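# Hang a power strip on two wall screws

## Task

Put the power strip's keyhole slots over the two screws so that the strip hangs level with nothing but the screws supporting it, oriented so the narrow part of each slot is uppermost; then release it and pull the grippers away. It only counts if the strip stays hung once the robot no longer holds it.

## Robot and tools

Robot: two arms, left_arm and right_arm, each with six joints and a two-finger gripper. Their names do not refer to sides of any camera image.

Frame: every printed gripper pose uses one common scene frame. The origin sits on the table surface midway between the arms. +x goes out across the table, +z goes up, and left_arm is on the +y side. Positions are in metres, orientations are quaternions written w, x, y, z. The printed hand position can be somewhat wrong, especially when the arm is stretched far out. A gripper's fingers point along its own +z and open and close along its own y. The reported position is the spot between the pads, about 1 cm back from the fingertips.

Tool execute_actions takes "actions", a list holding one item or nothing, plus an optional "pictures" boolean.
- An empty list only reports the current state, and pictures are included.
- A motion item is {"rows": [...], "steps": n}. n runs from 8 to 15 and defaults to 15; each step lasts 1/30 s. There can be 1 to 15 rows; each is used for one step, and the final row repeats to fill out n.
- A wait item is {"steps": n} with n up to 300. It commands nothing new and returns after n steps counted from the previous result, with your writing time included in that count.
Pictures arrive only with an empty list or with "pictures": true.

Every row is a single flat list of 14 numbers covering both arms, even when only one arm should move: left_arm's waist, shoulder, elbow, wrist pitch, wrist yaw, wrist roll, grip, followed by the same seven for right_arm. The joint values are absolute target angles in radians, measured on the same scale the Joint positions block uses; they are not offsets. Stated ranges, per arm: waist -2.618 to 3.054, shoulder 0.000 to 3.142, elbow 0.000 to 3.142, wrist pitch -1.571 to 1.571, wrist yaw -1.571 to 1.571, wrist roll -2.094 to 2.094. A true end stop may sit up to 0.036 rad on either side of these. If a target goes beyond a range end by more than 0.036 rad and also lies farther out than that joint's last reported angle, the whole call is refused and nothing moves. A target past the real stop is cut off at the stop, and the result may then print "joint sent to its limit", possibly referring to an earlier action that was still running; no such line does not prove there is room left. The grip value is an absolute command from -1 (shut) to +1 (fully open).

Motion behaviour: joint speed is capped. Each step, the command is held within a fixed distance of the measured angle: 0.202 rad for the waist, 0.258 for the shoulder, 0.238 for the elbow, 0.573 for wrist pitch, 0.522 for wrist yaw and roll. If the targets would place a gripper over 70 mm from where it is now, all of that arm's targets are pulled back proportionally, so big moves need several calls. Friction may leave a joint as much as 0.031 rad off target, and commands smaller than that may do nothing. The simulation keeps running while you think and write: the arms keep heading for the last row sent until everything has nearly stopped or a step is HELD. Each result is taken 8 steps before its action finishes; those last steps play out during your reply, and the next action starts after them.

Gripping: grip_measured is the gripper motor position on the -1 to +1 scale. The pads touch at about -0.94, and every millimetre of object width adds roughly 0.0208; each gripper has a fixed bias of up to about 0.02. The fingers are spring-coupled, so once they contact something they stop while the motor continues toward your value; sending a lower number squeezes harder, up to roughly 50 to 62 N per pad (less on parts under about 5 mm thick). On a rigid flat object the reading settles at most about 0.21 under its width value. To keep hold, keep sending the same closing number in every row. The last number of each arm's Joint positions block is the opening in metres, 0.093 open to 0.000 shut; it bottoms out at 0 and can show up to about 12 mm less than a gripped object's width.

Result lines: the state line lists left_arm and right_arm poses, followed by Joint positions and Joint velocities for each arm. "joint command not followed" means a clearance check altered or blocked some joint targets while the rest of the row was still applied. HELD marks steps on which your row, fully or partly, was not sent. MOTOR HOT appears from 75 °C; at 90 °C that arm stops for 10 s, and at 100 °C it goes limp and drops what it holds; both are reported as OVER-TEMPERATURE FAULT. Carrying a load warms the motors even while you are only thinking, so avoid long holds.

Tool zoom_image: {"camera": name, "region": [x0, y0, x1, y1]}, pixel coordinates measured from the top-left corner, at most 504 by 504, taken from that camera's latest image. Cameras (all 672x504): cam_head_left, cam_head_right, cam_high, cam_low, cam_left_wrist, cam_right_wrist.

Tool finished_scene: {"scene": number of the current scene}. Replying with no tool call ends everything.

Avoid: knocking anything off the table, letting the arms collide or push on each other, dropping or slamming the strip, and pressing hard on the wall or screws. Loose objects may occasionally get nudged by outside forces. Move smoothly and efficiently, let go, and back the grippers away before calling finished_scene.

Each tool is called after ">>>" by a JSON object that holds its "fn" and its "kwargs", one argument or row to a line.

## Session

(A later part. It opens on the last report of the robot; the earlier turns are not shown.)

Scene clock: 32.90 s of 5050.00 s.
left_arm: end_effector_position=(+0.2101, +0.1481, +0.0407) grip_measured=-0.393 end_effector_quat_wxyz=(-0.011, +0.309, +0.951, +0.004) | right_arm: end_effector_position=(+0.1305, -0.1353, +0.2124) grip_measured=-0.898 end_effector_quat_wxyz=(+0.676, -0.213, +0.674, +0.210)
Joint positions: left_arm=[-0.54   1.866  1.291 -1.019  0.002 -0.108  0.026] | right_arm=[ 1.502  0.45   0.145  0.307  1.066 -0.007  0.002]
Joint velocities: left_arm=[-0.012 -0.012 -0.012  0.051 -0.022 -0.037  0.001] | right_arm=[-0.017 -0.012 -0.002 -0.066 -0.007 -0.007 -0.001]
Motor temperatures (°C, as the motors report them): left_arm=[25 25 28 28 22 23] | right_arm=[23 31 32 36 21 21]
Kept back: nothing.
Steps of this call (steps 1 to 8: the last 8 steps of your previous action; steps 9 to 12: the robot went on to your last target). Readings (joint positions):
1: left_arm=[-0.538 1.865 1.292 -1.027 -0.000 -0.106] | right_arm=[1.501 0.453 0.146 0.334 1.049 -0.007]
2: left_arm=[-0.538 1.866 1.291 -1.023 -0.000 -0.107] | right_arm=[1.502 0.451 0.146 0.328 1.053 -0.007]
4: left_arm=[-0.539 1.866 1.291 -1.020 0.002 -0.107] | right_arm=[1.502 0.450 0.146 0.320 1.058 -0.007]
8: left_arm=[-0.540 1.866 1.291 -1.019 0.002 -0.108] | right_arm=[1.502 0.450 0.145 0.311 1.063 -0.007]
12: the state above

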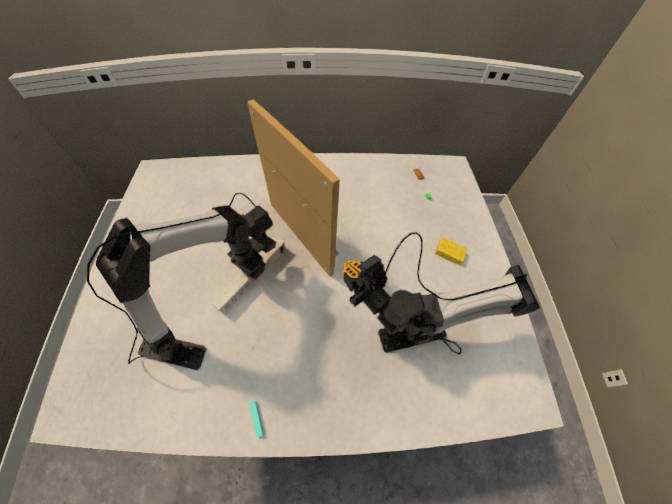

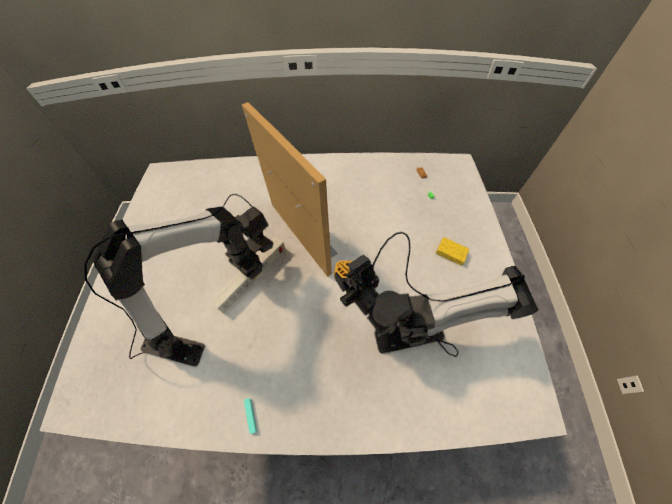

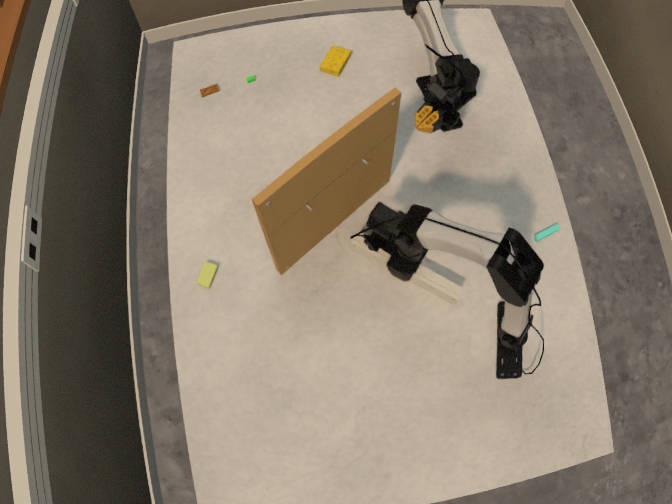

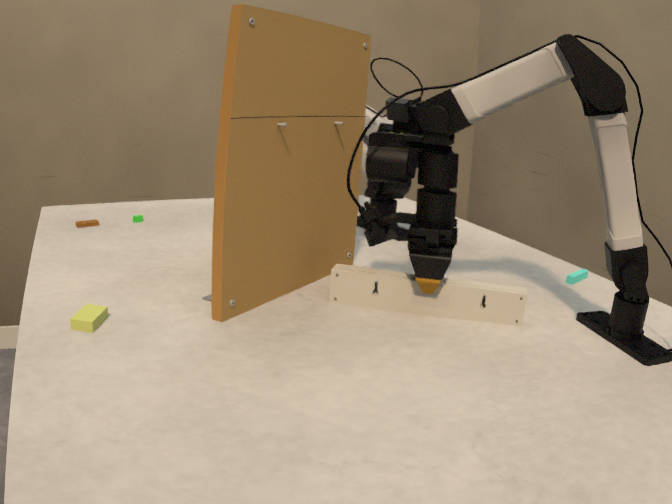

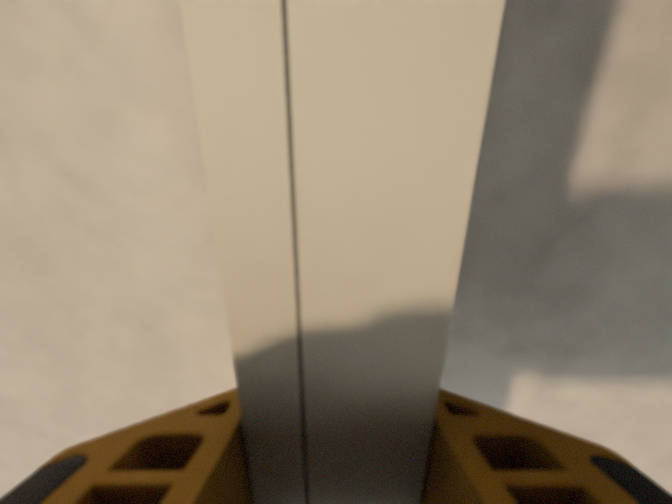

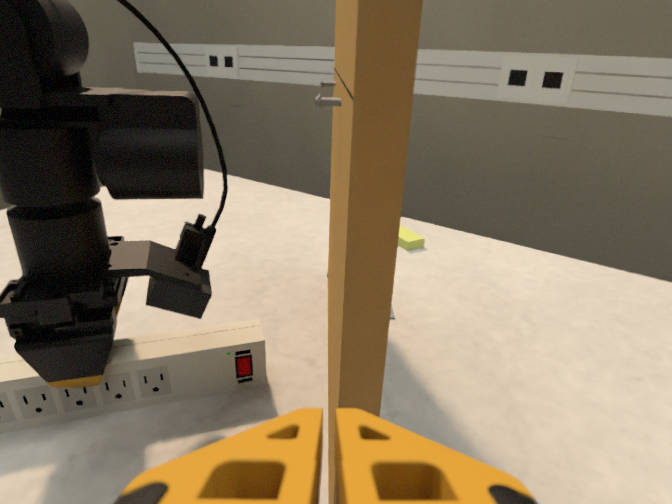

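>>> {"fn": "execute_actions", "kwargs": {
  "actions": [
    {"rows": [[-0.544,1.850,1.285,-1.030,0.0,-0.110,-0.48, 1.512,0.430,0.133,0.303,1.080,0,-0.9],[-0.540,1.830,1.295,-1.050,0.006,-0.108,-0.48, 1.512,0.430,0.133,0.303,1.080,0,-0.9],[-0.535,1.812,1.295,-1.070,0.017,-0.108,-0.48, 1.512,0.430,0.133,0.303,1.080,0,-0.9],[-0.530,1.795,1.295,-1.090,0.032,-0.108,-0.48, 1.512,0.430,0.133,0.303,1.080,0,-0.9],[-0.523,1.780,1.295,-1.100,0.056,-0.108,-0.48, 1.512,0.430,0.133,0.303,1.080,0,-0.9],[-0.512,1.766,1.295,-1.100,0.087,-0.105,-0.48, 1.512,0.430,0.133,0.303,1.080,0,-0.9],[-0.497,1.754,1.295,-1.095,0.126,-0.100,-0.48, 1.512,0.430,0.133,0.303,1.080,0,-0.9],[-0.479,1.745,1.294,-1.085,0.172,-0.093,-0.48, 1.512,0.430,0.133,0.303,1.080,0,-0.9],[-0.458,1.740,1.293,-1.075,0.223,-0.084,-0.48, 1.512,0.430,0.133,0.303,1.080,0,-0.9],[-0.434,1.737,1.290,-1.068,0.278,-0.074,-0.48, 1.512,0.430,0.133,0.303,1.080,0,-0.9],[-0.408,1.737,1.285,-1.059,0.338,-0.063,-0.48, 1.512,0.430,0.133,0.303,1.080,0,-0.9],[-0.380,1.737,1.278,-1.048,0.401,-0.052,-0.48, 1.512,0.430,0.133,0.303,1.080,0,-0.9],[-0.350,1.738,1.269,-1.034,0.466,-0.041,-0.48, 1.512,0.430,0.133,0.303,1.080,0,-0.9],[-0.319,1.740,1.258,-1.018,0.532,-0.030,-0.48, 1.512,0.430,0.133,0.303,1.080,0,-0.9],[-0.288,1.742,1.244,-0.998,0.600,-0.020,-0.48, 1.512,0.430,0.133,0.303,1.080,0,-0.9]], "steps": 15}
  ]
}}

>>> {"fn": "execute_actions", "kwargs": {
  "actions": [
    {"rows": [[-0.255,1.744,1.228,-0.976,0.666,-0.011,-0.48, 1.512,0.430,0.133,0.303,1.080,0,-0.9],[-0.223,1.746,1.208,-0.952,0.732,-0.003,-0.48, 1.512,0.430,0.133,0.303,1.080,0,-0.9],[-0.190,1.748,1.186,-0.925,0.796,0.003,-0.48, 1.512,0.430,0.133,0.303,1.080,0,-0.9],[-0.159,1.750,1.162,-0.895,0.857,0.006,-0.48, 1.512,0.430,0.133,0.303,1.080,0,-0.9],[-0.128,1.750,1.135,-0.864,0.915,0.008,-0.48, 1.512,0.430,0.133,0.303,1.080,0,-0.9],[-0.098,1.750,1.105,-0.832,0.969,0.008,-0.48, 1.512,0.430,0.133,0.303,1.080,0,-0.9],[-0.070,1.750,1.074,-0.800,1.018,0.008,-0.48, 1.512,0.430,0.133,0.303,1.080,0,-0.9],[-0.044,1.750,1.042,-0.767,1.061,0.008,-0.48, 1.512,0.430,0.133,0.303,1.080,0,-0.9],[-0.020,1.750,1.010,-0.734,1.099,0.008,-0.48, 1.512,0.430,0.133,0.303,1.080,0,-0.9],[0.001,1.750,0.977,-0.703,1.129,0.008,-0.48, 1.512,0.430,0.133,0.303,1.080,0,-0.9],[0.019,1.750,0.944,-0.675,1.151,0.008,-0.48, 1.512,0.430,0.133,0.303,1.080,0,-0.9],[0.034,1.750,0.913,-0.655,1.165,0.008,-0.48, 1.512,0.430,0.133,0.303,1.080,0,-0.9],[0.045,1.750,0.885,-0.643,1.170,0.008,-0.48, 1.512,0.430,0.133,0.303,1.080,0,-0.9],[0.052,1.750,0.862,-0.637,1.170,0.008,-0.48, 1.512,0.430,0.133,0.303,1.080,0,-0.9],[0.054,1.750,0.845,-0.635,1.170,0.008,-0.48, 1.512,0.430,0.133,0.303,1.080,0,-0.9]], "steps": 15}
  ]
}}

>>> {"fn": "execute_actions", "kwargs": {
  "actions": [
    {"steps": 18}
  ],
  "pictures": true
}}

Scene clock: 45.23 s of 5050.00 s.
left_arm: end_effector_position=(+0.2032, +0.1501, +0.0513) grip_measured=-0.393 end_effector_quat_wxyz=(-0.020, +0.305, +0.952, -0.011) | right_arm: end_effector_position=(+0.1306, -0.1355, +0.2121) grip_measured=-0.898 end_effector_quat_wxyz=(+0.676, -0.213, +0.674, +0.209)
Joint positions: left_arm=[-0.531  1.833  1.291 -1.055  0.037 -0.107  0.026] | right_arm=[ 1.502  0.45   0.145  0.305  1.067 -0.007  0.002]
Joint velocities: left_arm=[ 0.178 -0.408 -0.002 -0.3    0.652 -0.037 -0.   ] | right_arm=[ 0.002 -0.007 -0.002  0.007 -0.022  0.022 -0.001]
Motor temperatures (°C, as the motors report them): left_arm=[25 27 28 28 21 23] | right_arm=[23 29 32 36 21 21]
Steps of this call (steps 1 to 30: the robot went on to your last target; steps 31 to 90: nothing new was sent; then 9.10 s passed at rest; steps 91 to 97: the first 7 steps of this action). Readings (joint positions):
91: left_arm=[-0.540 1.866 1.291 -1.020 0.002 -0.108] | right_arm=[1.502 0.450 0.145 0.305 1.067 -0.007]
92: left_arm=[-0.540 1.866 1.291 -1.020 0.002 -0.108] | right_arm=[1.502 0.450 0.145 0.305 1.067 -0.007]
94: left_arm=[-0.540 1.861 1.291 -1.026 0.004 -0.108] | right_arm=[1.502 0.450 0.145 0.305 1.067 -0.007]
97: the state above

Scene clock: 45.73 s of 5050.00 s.
left_arm: end_effector_position=(+0.2230, +0.1663, +0.0729) grip_measured=-0.393 end_effector_quat_wxyz=(-0.049, +0.148, +0.925, -0.347) | right_arm: end_effector_position=(+0.1306, -0.1355, +0.2121) grip_measured=-0.898 end_effector_quat_wxyz=(+0.676, -0.213, +0.674, +0.209)
Joint positions: left_arm=[-0.128  1.768  1.127 -0.909  0.717 -0.013  0.026] | right_arm=[ 1.502  0.45   0.145  0.305  1.067 -0.007  0.002]
Joint velocities: left_arm=[ 0.862 -0.012 -0.833  0.799  1.516  0.168  0.001] | right_arm=[-0.007 -0.002 -0.007 -0.037  0.022  0.007  0.   ]
Motor temperatures (°C, as the motors report them): left_arm=[25 27 28 28 22 23] | right_arm=[23 29 32 36 21 21]
Steps of this call (steps 1 to 8: the last 8 steps of your previous action; steps 9 to 15: the first 7 steps of this action). Readings (joint positions):
9: left_arm=[-0.322 1.768 1.260 -1.030 0.394 -0.053] | right_arm=[1.502 0.450 0.145 0.305 1.067 -0.007]
10: left_arm=[-0.289 1.768 1.244 -1.014 0.448 -0.044] | right_arm=[1.502 0.450 0.145 0.305 1.067 -0.007]
12: left_arm=[-0.223 1.768 1.204 -0.979 0.557 -0.028] | right_arm=[1.502 0.450 0.145 0.305 1.067 -0.007]
15: the state above

Scene clock: 46.33 s of 5050.00 s.
left_arm: end_effector_position=(+0.2061, +0.1855, +0.0542) grip_measured=-0.393 end_effector_quat_wxyz=(-0.041, +0.063, +0.863, -0.500) | right_arm: end_effector_position=(+0.1306, -0.1355, +0.2121) grip_measured=-0.898 end_effector_quat_wxyz=(+0.676, -0.213, +0.674, +0.209)
Joint positions: left_arm=[ 0.047  1.768  0.837 -0.651  1.052  0.004  0.026] | right_arm=[ 1.502  0.45   0.145  0.305  1.067 -0.007  0.002]
Joint velocities: left_arm=[ 0.002 -0.012 -0.002  0.051  0.051 -0.007  0.001] | right_arm=[-0.017 -0.002 -0.002 -0.051 -0.022 -0.007  0.   ]
Motor temperatures (°C, as the motors report them): left_arm=[25 27 28 28 22 23] | right_arm=[23 29 32 36 21 21]
Kept back: nothing.
Steps of this call (steps 1 to 8: the last 8 steps of your previous action; steps 9 to 18: the robot went on to your last target). Readings (joint positions):
1: left_arm=[-0.098 1.768 1.098 -0.882 0.767 -0.010] | right_arm=[1.502 0.450 0.145 0.305 1.067 -0.007]
2: left_arm=[-0.071 1.768 1.067 -0.853 0.813 -0.007] | right_arm=[1.502 0.450 0.145 0.305 1.067 -0.007]
4: left_arm=[-0.021 1.768 1.004 -0.794 0.895 -0.003] | right_arm=[1.502 0.450 0.145 0.305 1.067 -0.007]
8: left_arm=[0.040 1.768 0.886 -0.703 0.993 0.001] | right_arm=[1.502 0.450 0.145 0.305 1.067 -0.007]
18: the state above

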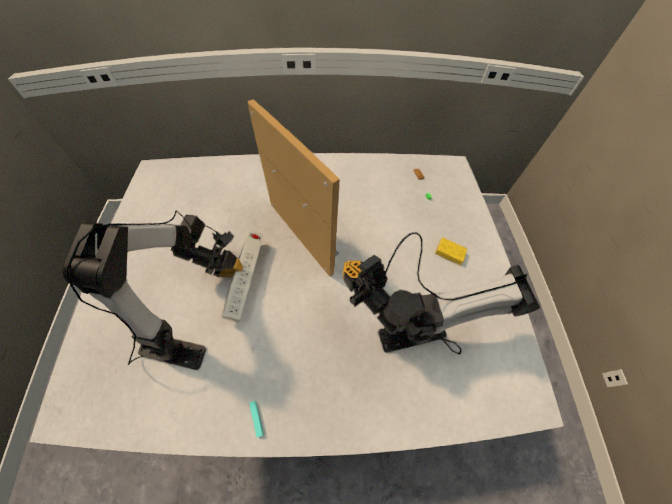

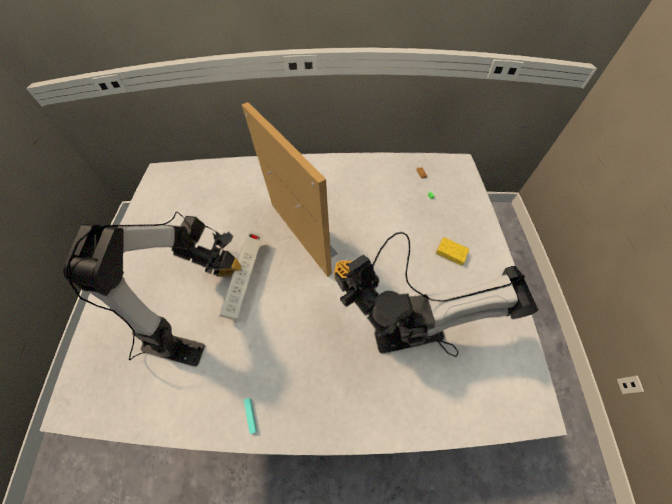

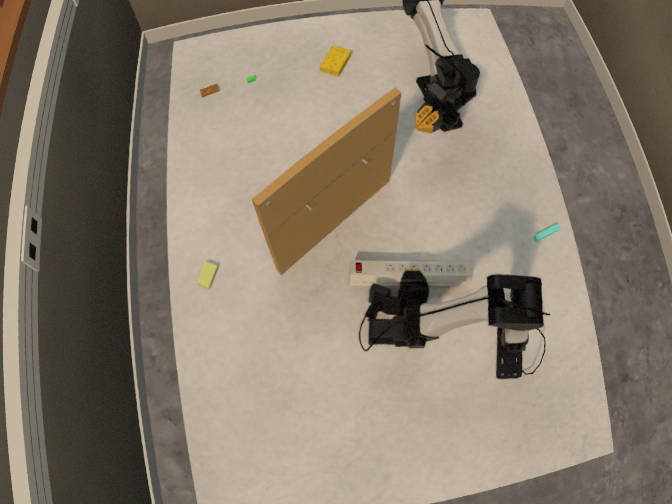

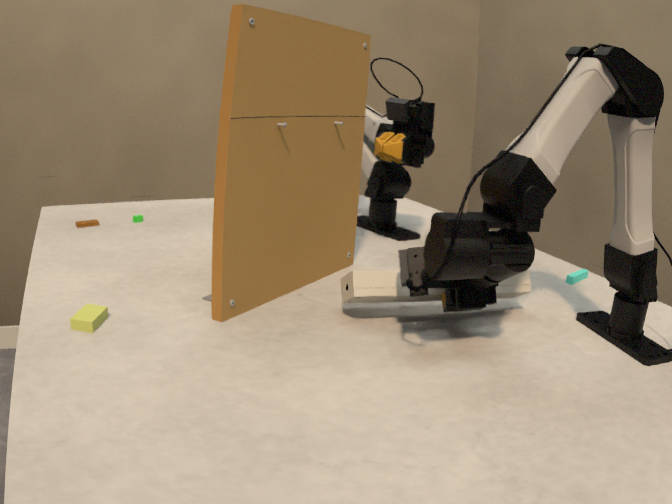

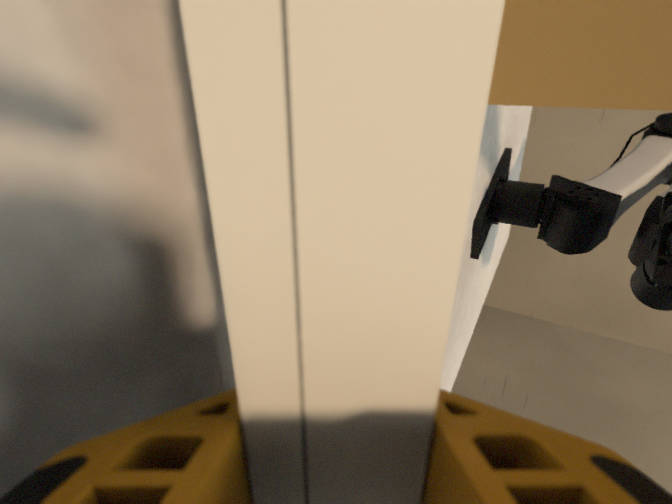

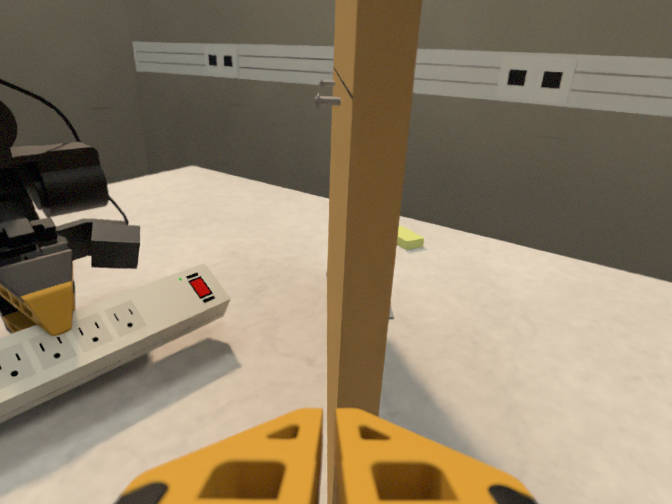

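>>> {"fn": "execute_actions", "kwargs": {
  "actions": [
    {"rows": [[0.054,1.750,0.843,-0.620,1.170,0.008,-0.48, 1.512,0.430,0.133,0.303,1.080,0,-0.9],[0.054,1.750,0.838,-0.610,1.170,0.008,-0.48, 1.512,0.430,0.133,0.303,1.080,0,-0.9],[0.054,1.750,0.830,-0.599,1.170,0.008,-0.48, 1.512,0.430,0.133,0.303,1.080,0,-0.9],[0.054,1.750,0.819,-0.587,1.170,0.008,-0.48, 1.512,0.430,0.133,0.303,1.080,0,-0.9],[0.054,1.750,0.808,-0.574,1.170,0.008,-0.48, 1.512,0.430,0.133,0.303,1.080,0,-0.9],[0.054,1.750,0.796,-0.563,1.170,0.008,-0.48, 1.512,0.430,0.133,0.303,1.080,0,-0.9],[0.054,1.750,0.783,-0.553,1.170,0.008,-0.48, 1.512,0.430,0.133,0.303,1.080,0,-0.9],[0.054,1.750,0.772,-0.545,1.170,0.008,-0.48, 1.512,0.430,0.133,0.303,1.080,0,-0.9],[0.054,1.750,0.761,-0.540,1.170,0.008,-0.48, 1.512,0.430,0.133,0.303,1.080,0,-0.9],[0.054,1.750,0.753,-0.538,1.170,0.008,-0.48, 1.512,0.430,0.133,0.303,1.080,0,-0.9],[0.054,1.750,0.748,-0.538,1.170,0.008,-0.48, 1.512,0.430,0.133,0.303,1.080,0,-0.9],[0.054,1.750,0.746,-0.538,1.165,0.008,-0.48, 1.512,0.430,0.133,0.303,1.080,0,-0.9],[0.054,1.753,0.746,-0.538,1.152,0.008,-0.48, 1.512,0.430,0.133,0.303,1.080,0,-0.9],[0.054,1.757,0.746,-0.538,1.135,0.008,-0.48, 1.512,0.430,0.133,0.303,1.080,0,-0.9],[0.054,1.761,0.746,-0.538,1.115,0.008,-0.48, 1.512,0.430,0.133,0.303,1.080,0,-0.9]], "steps": 15}
  ]
}}

>>> {"fn": "execute_actions", "kwargs": {
  "actions": [
    {"rows": [[0.054,1.765,0.746,-0.538,1.098,0.008,-0.44, 1.512,0.430,0.133,0.303,1.080,0,-0.9],[0.054,1.765,0.746,-0.538,1.088,0.008,-0.38, 1.512,0.430,0.133,0.303,1.080,0,-0.9],[0.054,1.765,0.746,-0.538,1.085,0.008,-0.31, 1.512,0.430,0.133,0.303,1.080,0,-0.9],[0.054,1.765,0.746,-0.538,1.085,0.008,-0.24, 1.512,0.430,0.133,0.303,1.080,0,-0.9],[0.054,1.765,0.746,-0.538,1.085,0.008,-0.18, 1.512,0.430,0.133,0.303,1.080,0,-0.9],[0.054,1.765,0.746,-0.538,1.085,0.008,-0.12, 1.512,0.430,0.133,0.303,1.080,0,-0.9],[0.054,1.765,0.746,-0.538,1.085,0.008,-0.06, 1.512,0.430,0.133,0.303,1.080,0,-0.9],[0.057,1.765,0.746,-0.538,1.085,0.008,-0.01, 1.512,0.430,0.133,0.303,1.080,0,-0.9],[0.064,1.765,0.746,-0.538,1.085,0.008,0.03, 1.512,0.430,0.133,0.303,1.080,0,-0.9],[0.074,1.765,0.746,-0.538,1.085,0.008,0.05, 1.512,0.430,0.133,0.303,1.080,0,-0.9],[0.088,1.765,0.746,-0.538,1.085,0.008,0.05, 1.512,0.430,0.133,0.303,1.080,0,-0.9],[0.103,1.765,0.746,-0.538,1.085,0.008,0.05, 1.512,0.430,0.133,0.303,1.080,0,-0.9],[0.120,1.765,0.746,-0.538,1.085,0.008,0.05, 1.512,0.430,0.133,0.303,1.080,0,-0.9],[0.136,1.765,0.746,-0.538,1.082,0.008,0.05, 1.512,0.430,0.133,0.303,1.080,0,-0.9],[0.151,1.765,0.746,-0.550,1.078,0.008,0.05, 1.512,0.430,0.133,0.303,1.080,0,-0.9]], "steps": 15}
  ]
}}

>>> {"fn": "execute_actions", "kwargs": {
  "actions": [
    {"rows": [[0.165,1.762,0.752,-0.568,1.072,0.008,0.05, 1.512,0.430,0.133,0.303,1.080,0,-0.9],[0.175,1.758,0.760,-0.580,1.065,0.008,0.05, 1.512,0.430,0.133,0.303,1.080,0,-0.9],[0.182,1.755,0.768,-0.600,1.055,0.004,0.05, 1.512,0.430,0.133,0.303,1.080,0,-0.9],[0.185,1.753,0.777,-0.625,1.039,0.0,0.05, 1.512,0.430,0.133,0.303,1.080,0,-0.9],[0.182,1.749,0.793,-0.655,1.014,-0.005,0.05, 1.512,0.430,0.133,0.303,1.080,0,-0.9],[0.172,1.744,0.814,-0.690,0.981,-0.015,0.05, 1.512,0.430,0.133,0.303,1.080,0,-0.9],[0.158,1.738,0.839,-0.729,0.940,-0.029,0.05, 1.512,0.430,0.133,0.303,1.080,0,-0.9],[0.143,1.731,0.868,-0.770,0.892,-0.049,0.12, 1.512,0.430,0.133,0.303,1.080,0,-0.9],[0.124,1.724,0.900,-0.812,0.840,-0.073,0.19, 1.512,0.430,0.133,0.303,1.080,0,-0.9],[0.100,1.716,0.933,-0.856,0.782,-0.101,0.26, 1.512,0.430,0.133,0.303,1.080,0,-0.9],[0.072,1.708,0.969,-0.900,0.721,-0.131,0.33, 1.512,0.430,0.133,0.303,1.080,0,-0.9],[0.041,1.699,1.005,-0.942,0.657,-0.165,0.40, 1.512,0.430,0.133,0.303,1.080,0,-0.9],[0.008,1.690,1.040,-0.983,0.591,-0.200,0.47, 1.512,0.430,0.133,0.303,1.080,0,-0.9],[-0.029,1.682,1.076,-1.022,0.524,-0.236,0.54, 1.512,0.430,0.133,0.303,1.080,0,-0.9],[-0.067,1.674,1.109,-1.057,0.457,-0.273,0.60, 1.512,0.430,0.133,0.303,1.080,0,-0.9]], "steps": 15}
  ]
}}

>>> {"fn": "execute_actions", "kwargs": {
  "actions": [
    {"rows": [[-0.106,1.667,1.141,-1.087,0.391,-0.309,0.6, 1.512,0.430,0.133,0.303,1.080,0,-0.9],[-0.146,1.660,1.170,-1.113,0.327,-0.345,0.6, 1.512,0.430,0.133,0.303,1.080,0,-0.9],[-0.186,1.654,1.195,-1.132,0.266,-0.380,0.6, 1.512,0.430,0.133,0.303,1.080,0,-0.9],[-0.226,1.649,1.216,-1.144,0.208,-0.414,0.6, 1.512,0.430,0.133,0.303,1.080,0,-0.9],[-0.265,1.645,1.232,-1.148,0.155,-0.444,0.6, 1.512,0.430,0.133,0.303,1.080,0,-0.9],[-0.303,1.643,1.242,-1.148,0.108,-0.472,0.6, 1.512,0.430,0.133,0.303,1.080,0,-0.9],[-0.340,1.642,1.245,-1.148,0.067,-0.496,0.6, 1.512,0.430,0.133,0.303,1.080,0,-0.9],[-0.373,1.642,1.245,-1.148,0.034,-0.516,0.6, 1.512,0.430,0.133,0.303,1.080,0,-0.9],[-0.404,1.642,1.245,-1.148,0.009,-0.530,0.6, 1.512,0.430,0.133,0.303,1.080,0,-0.9],[-0.432,1.642,1.245,-1.148,-0.007,-0.540,0.6, 1.512,0.430,0.133,0.303,1.080,0,-0.9],[-0.456,1.642,1.245,-1.148,-0.012,-0.543,0.6, 1.512,0.430,0.133,0.303,1.080,0,-0.9],[-0.475,1.642,1.245,-1.148,-0.012,-0.543,0.6, 1.512,0.430,0.133,0.303,1.080,0,-0.9],[-0.490,1.642,1.245,-1.148,-0.012,-0.543,0.6, 1.512,0.430,0.133,0.303,1.080,0,-0.9],[-0.499,1.642,1.245,-1.148,-0.012,-0.543,0.6, 1.512,0.430,0.133,0.303,1.080,0,-0.9],[-0.502,1.642,1.245,-1.148,-0.012,-0.543,0.6, 1.512,0.430,0.133,0.303,1.080,0,-0.9]], "steps": 15}
  ]
}}

>>> {"fn": "execute_actions", "kwargs": {
  "actions": [
    {"steps": 18}
  ],
  "pictures": true
}}

Scene clock: 53.00 s of 5050.00 s.
left_arm: end_effector_position=(+0.2081, +0.1842, +0.0516) grip_measured=-0.393 end_effector_quat_wxyz=(-0.025, +0.072, +0.859, -0.507) | right_arm: end_effector_position=(+0.1306, -0.1355, +0.2121) grip_measured=-0.898 end_effector_quat_wxyz=(+0.676, -0.213, +0.674, +0.209)
Joint positions: left_arm=[ 0.047  1.768  0.815 -0.592  1.064  0.005  0.026] | right_arm=[ 1.502  0.45   0.145  0.305  1.067 -0.007  0.002]
Joint velocities: left_arm=[-0.012 -0.002 -0.315  0.271  0.066  0.022 -0.001] | right_arm=[-0.002 -0.012 -0.032  0.037 -0.11   0.022 -0.   ]
Motor temperatures (°C, as the motors report them): left_arm=[25 28 28 28 23 23] | right_arm=[23 29 32 36 21 21]
Steps of this call (steps 1 to 30: the robot went on to your last target; steps 31 to 90: nothing new was sent; then 3.43 s passed at rest; steps 91 to 97: the first 7 steps of this action). Readings (joint positions):
91: left_arm=[0.047 1.768 0.837 -0.642 1.059 0.004] | right_arm=[1.502 0.450 0.145 0.305 1.067 -0.007]
92: left_arm=[0.047 1.768 0.837 -0.639 1.059 0.004] | right_arm=[1.502 0.450 0.145 0.305 1.067 -0.007]
94: left_arm=[0.047 1.768 0.835 -0.627 1.060 0.004] | right_arm=[1.502 0.450 0.145 0.305 1.067 -0.007]
97: the state above

Scene clock: 53.50 s of 5050.00 s.
left_arm: end_effector_position=(+0.1909, +0.1881, +0.0365) grip_measured=-0.092 end_effector_quat_wxyz=(-0.042, +0.061, +0.864, -0.499) | right_arm: end_effector_position=(+0.1306, -0.1355, +0.2121) grip_measured=-0.898 end_effector_quat_wxyz=(+0.676, -0.213, +0.674, +0.209)
Joint positions: left_arm=[ 0.047  1.768  0.746 -0.559  1.048 -0.002  0.041] | right_arm=[ 1.502  0.45   0.145  0.305  1.067 -0.007  0.002]
Joint velocities: left_arm=[-0.032 -0.022  0.012  0.007 -0.007 -0.037  0.062] | right_arm=[-0.002 -0.012 -0.002 -0.051  0.022 -0.022  0.   ]
Motor temperatures (°C, as the motors report them): left_arm=[25 28 28 28 23 23] | right_arm=[23 29 32 36 21 21]
Steps of this call (steps 1 to 8: the last 8 steps of your previous action; steps 9 to 15: the first 7 steps of this action). Readings (joint positions):
9: left_arm=[0.047 1.768 0.746 -0.562 1.053 0.003] | right_arm=[1.502 0.450 0.145 0.305 1.067 -0.007]
10: left_arm=[0.047 1.768 0.746 -0.562 1.051 0.001] | right_arm=[1.502 0.450 0.145 0.305 1.067 -0.007]
12: left_arm=[0.047 1.768 0.746 -0.562 1.048 -0.003] | right_arm=[1.502 0.450 0.145 0.305 1.067 -0.007]
15: the state above

Scene clock: 54.00 s of 5050.00 s.
left_arm: end_effector_position=(+0.2084, +0.2201, +0.0371) grip_measured=+0.048 end_effector_quat_wxyz=(-0.032, -0.006, +0.873, -0.487) | right_arm: end_effector_position=(+0.1306, -0.1355, +0.2121) grip_measured=-0.898 end_effector_quat_wxyz=(+0.676, -0.213, +0.674, +0.209)
Joint positions: left_arm=[ 0.172  1.768  0.771 -0.632  1.019 -0.005  0.048] | right_arm=[ 1.502  0.45   0.145  0.305  1.067 -0.007  0.002]
Joint velocities: left_arm=[-0.056  0.002  0.486 -0.799 -0.491 -0.198 -0.001] | right_arm=[-0.007 -0.007 -0.007  0.007 -0.051  0.022 -0.001]
Motor temperatures (°C, as the motors report them): left_arm=[25 28 28 28 23 23] | right_arm=[23 29 32 36 21 21]
Steps of this call (steps 1 to 8: the last 8 steps of your previous action; steps 9 to 15: the first 7 steps of this action). Readings (joint positions):
9: left_arm=[0.126 1.768 0.746 -0.559 1.051 0.000] | right_arm=[1.502 0.450 0.145 0.305 1.067 -0.007]
10: left_arm=[0.142 1.768 0.746 -0.560 1.052 0.001] | right_arm=[1.502 0.450 0.145 0.305 1.067 -0.007]
12: left_arm=[0.166 1.768 0.746 -0.571 1.051 0.001] | right_arm=[1.502 0.450 0.145 0.305 1.067 -0.007]
15: the state above

Scene clock: 54.50 s of 5050.00 s.
left_arm: end_effector_position=(+0.2157, +0.1891, +0.0899) grip_measured=+0.598 end_effector_quat_wxyz=(-0.035, +0.052, +0.987, -0.148) | right_arm: end_effector_position=(+0.1306, -0.1355, +0.2121) grip_measured=-0.898 end_effector_quat_wxyz=(+0.676, -0.213, +0.674, +0.209)
Joint positions: left_arm=[-0.267  1.661  1.213 -1.067  0.3   -0.365  0.074] | right_arm=[ 1.502  0.45   0.145  0.305  1.067 -0.007  0.002]
Joint velocities: left_arm=[-1.101 -0.134  0.339 -0.359 -1.546 -0.813  0.   ] | right_arm=[-0.017  0.002 -0.012  0.022 -0.051 -0.022  0.   ]
Motor temperatures (°C, as the motors report them): left_arm=[25 28 28 28 23 23] | right_arm=[23 28 32 36 21 21]
Steps of this call (steps 1 to 8: the last 8 steps of your previous action; steps 9 to 15: the first 7 steps of this action). Readings (joint positions):
9: left_arm=[-0.026 1.705 1.063 -0.925 0.639 -0.177] | right_arm=[1.502 0.450 0.145 0.305 1.067 -0.007]
10: left_arm=[-0.065 1.695 1.097 -0.956 0.581 -0.208] | right_arm=[1.502 0.450 0.145 0.305 1.067 -0.007]
12: left_arm=[-0.146 1.679 1.156 -1.012 0.465 -0.272] | right_arm=[1.502 0.450 0.145 0.305 1.067 -0.007]
15: the state above

Scene clock: 55.10 s of 5050.00 s.
left_arm: end_effector_position=(+0.1893, +0.1832, +0.0868) grip_measured=+0.598 end_effector_quat_wxyz=(-0.001, +0.079, +0.997, -0.003) | right_arm: end_effector_position=(+0.1306, -0.1355, +0.2121) grip_measured=-0.898 end_effector_quat_wxyz=(+0.676, -0.213, +0.674, +0.209)
Joint positions: left_arm=[-0.496  1.655  1.226 -1.14   0.006 -0.534  0.074] | right_arm=[ 1.502  0.45   0.145  0.305  1.067 -0.007  0.002]
Joint velocities: left_arm=[-0.012  0.002 -0.012 -0.037 -0.051  0.007 -0.   ] | right_arm=[-0.002 -0.012  0.007  0.022 -0.051  0.081  0.   ]
Motor temperatures (°C, as the motors report them): left_arm=[25 28 28 28 23 23] | right_arm=[23 28 32 36 21 21]
Kept back: nothing.
Steps of this call (steps 1 to 8: the last 8 steps of your previous action; steps 9 to 18: the robot went on to your last target). Readings (joint positions):
1: left_arm=[-0.305 1.657 1.221 -1.078 0.251 -0.393] | right_arm=[1.502 0.450 0.145 0.305 1.067 -0.007]
2: left_arm=[-0.341 1.655 1.225 -1.087 0.207 -0.418] | right_arm=[1.502 0.450 0.145 0.305 1.067 -0.007]
4: left_arm=[-0.404 1.655 1.226 -1.104 0.134 -0.460] | right_arm=[1.502 0.450 0.145 0.305 1.067 -0.007]
8: left_arm=[-0.484 1.655 1.226 -1.128 0.058 -0.505] | right_arm=[1.502 0.450 0.145 0.305 1.067 -0.007]
18: the state above

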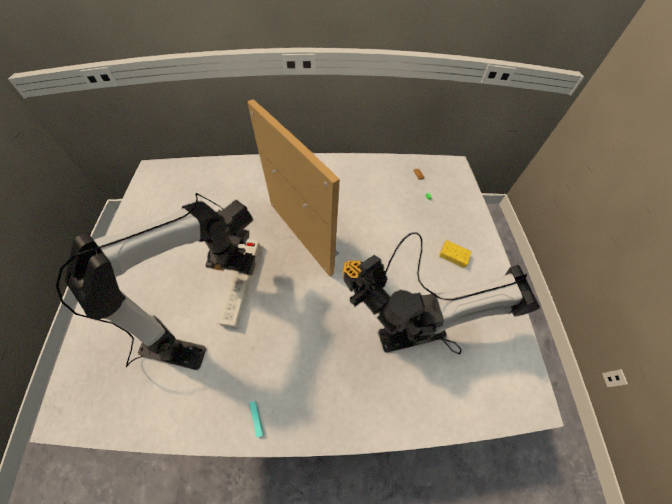

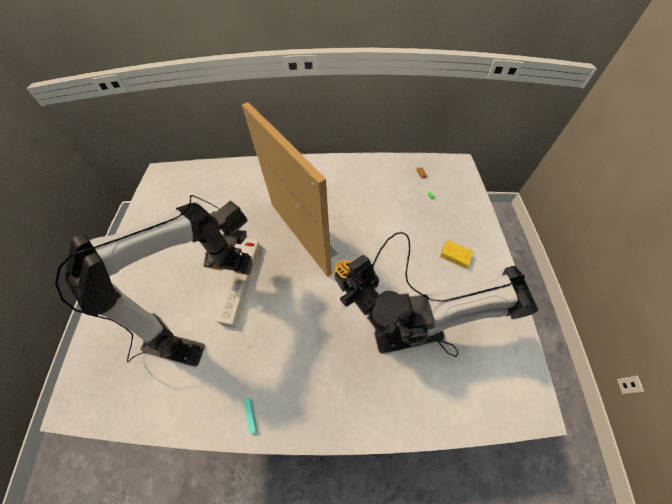

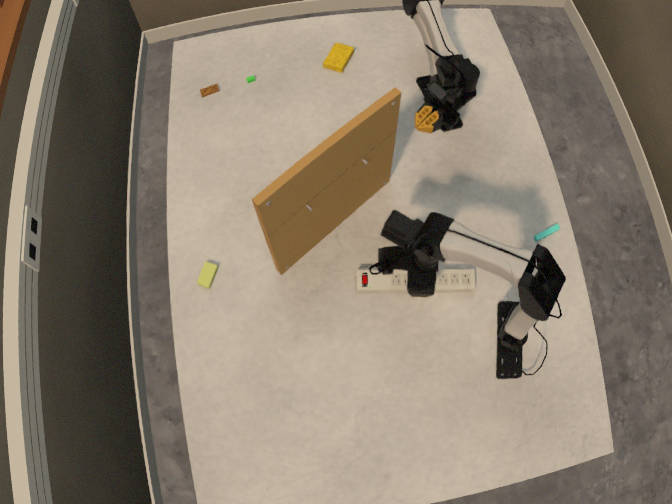

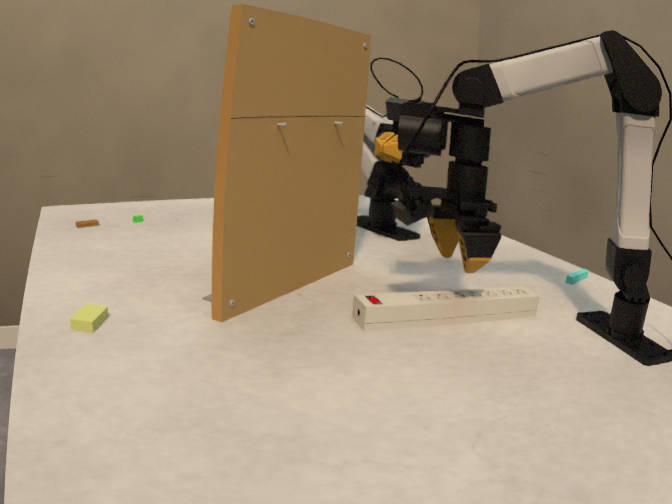

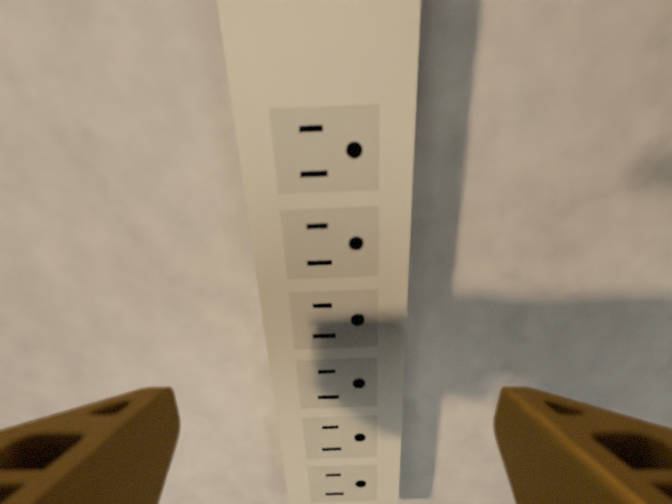

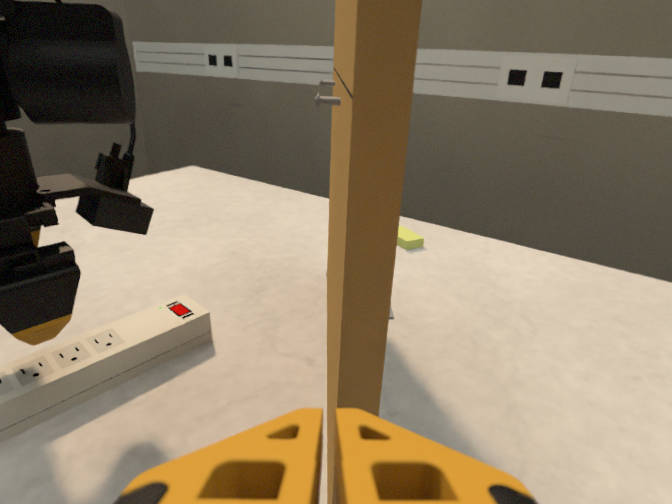

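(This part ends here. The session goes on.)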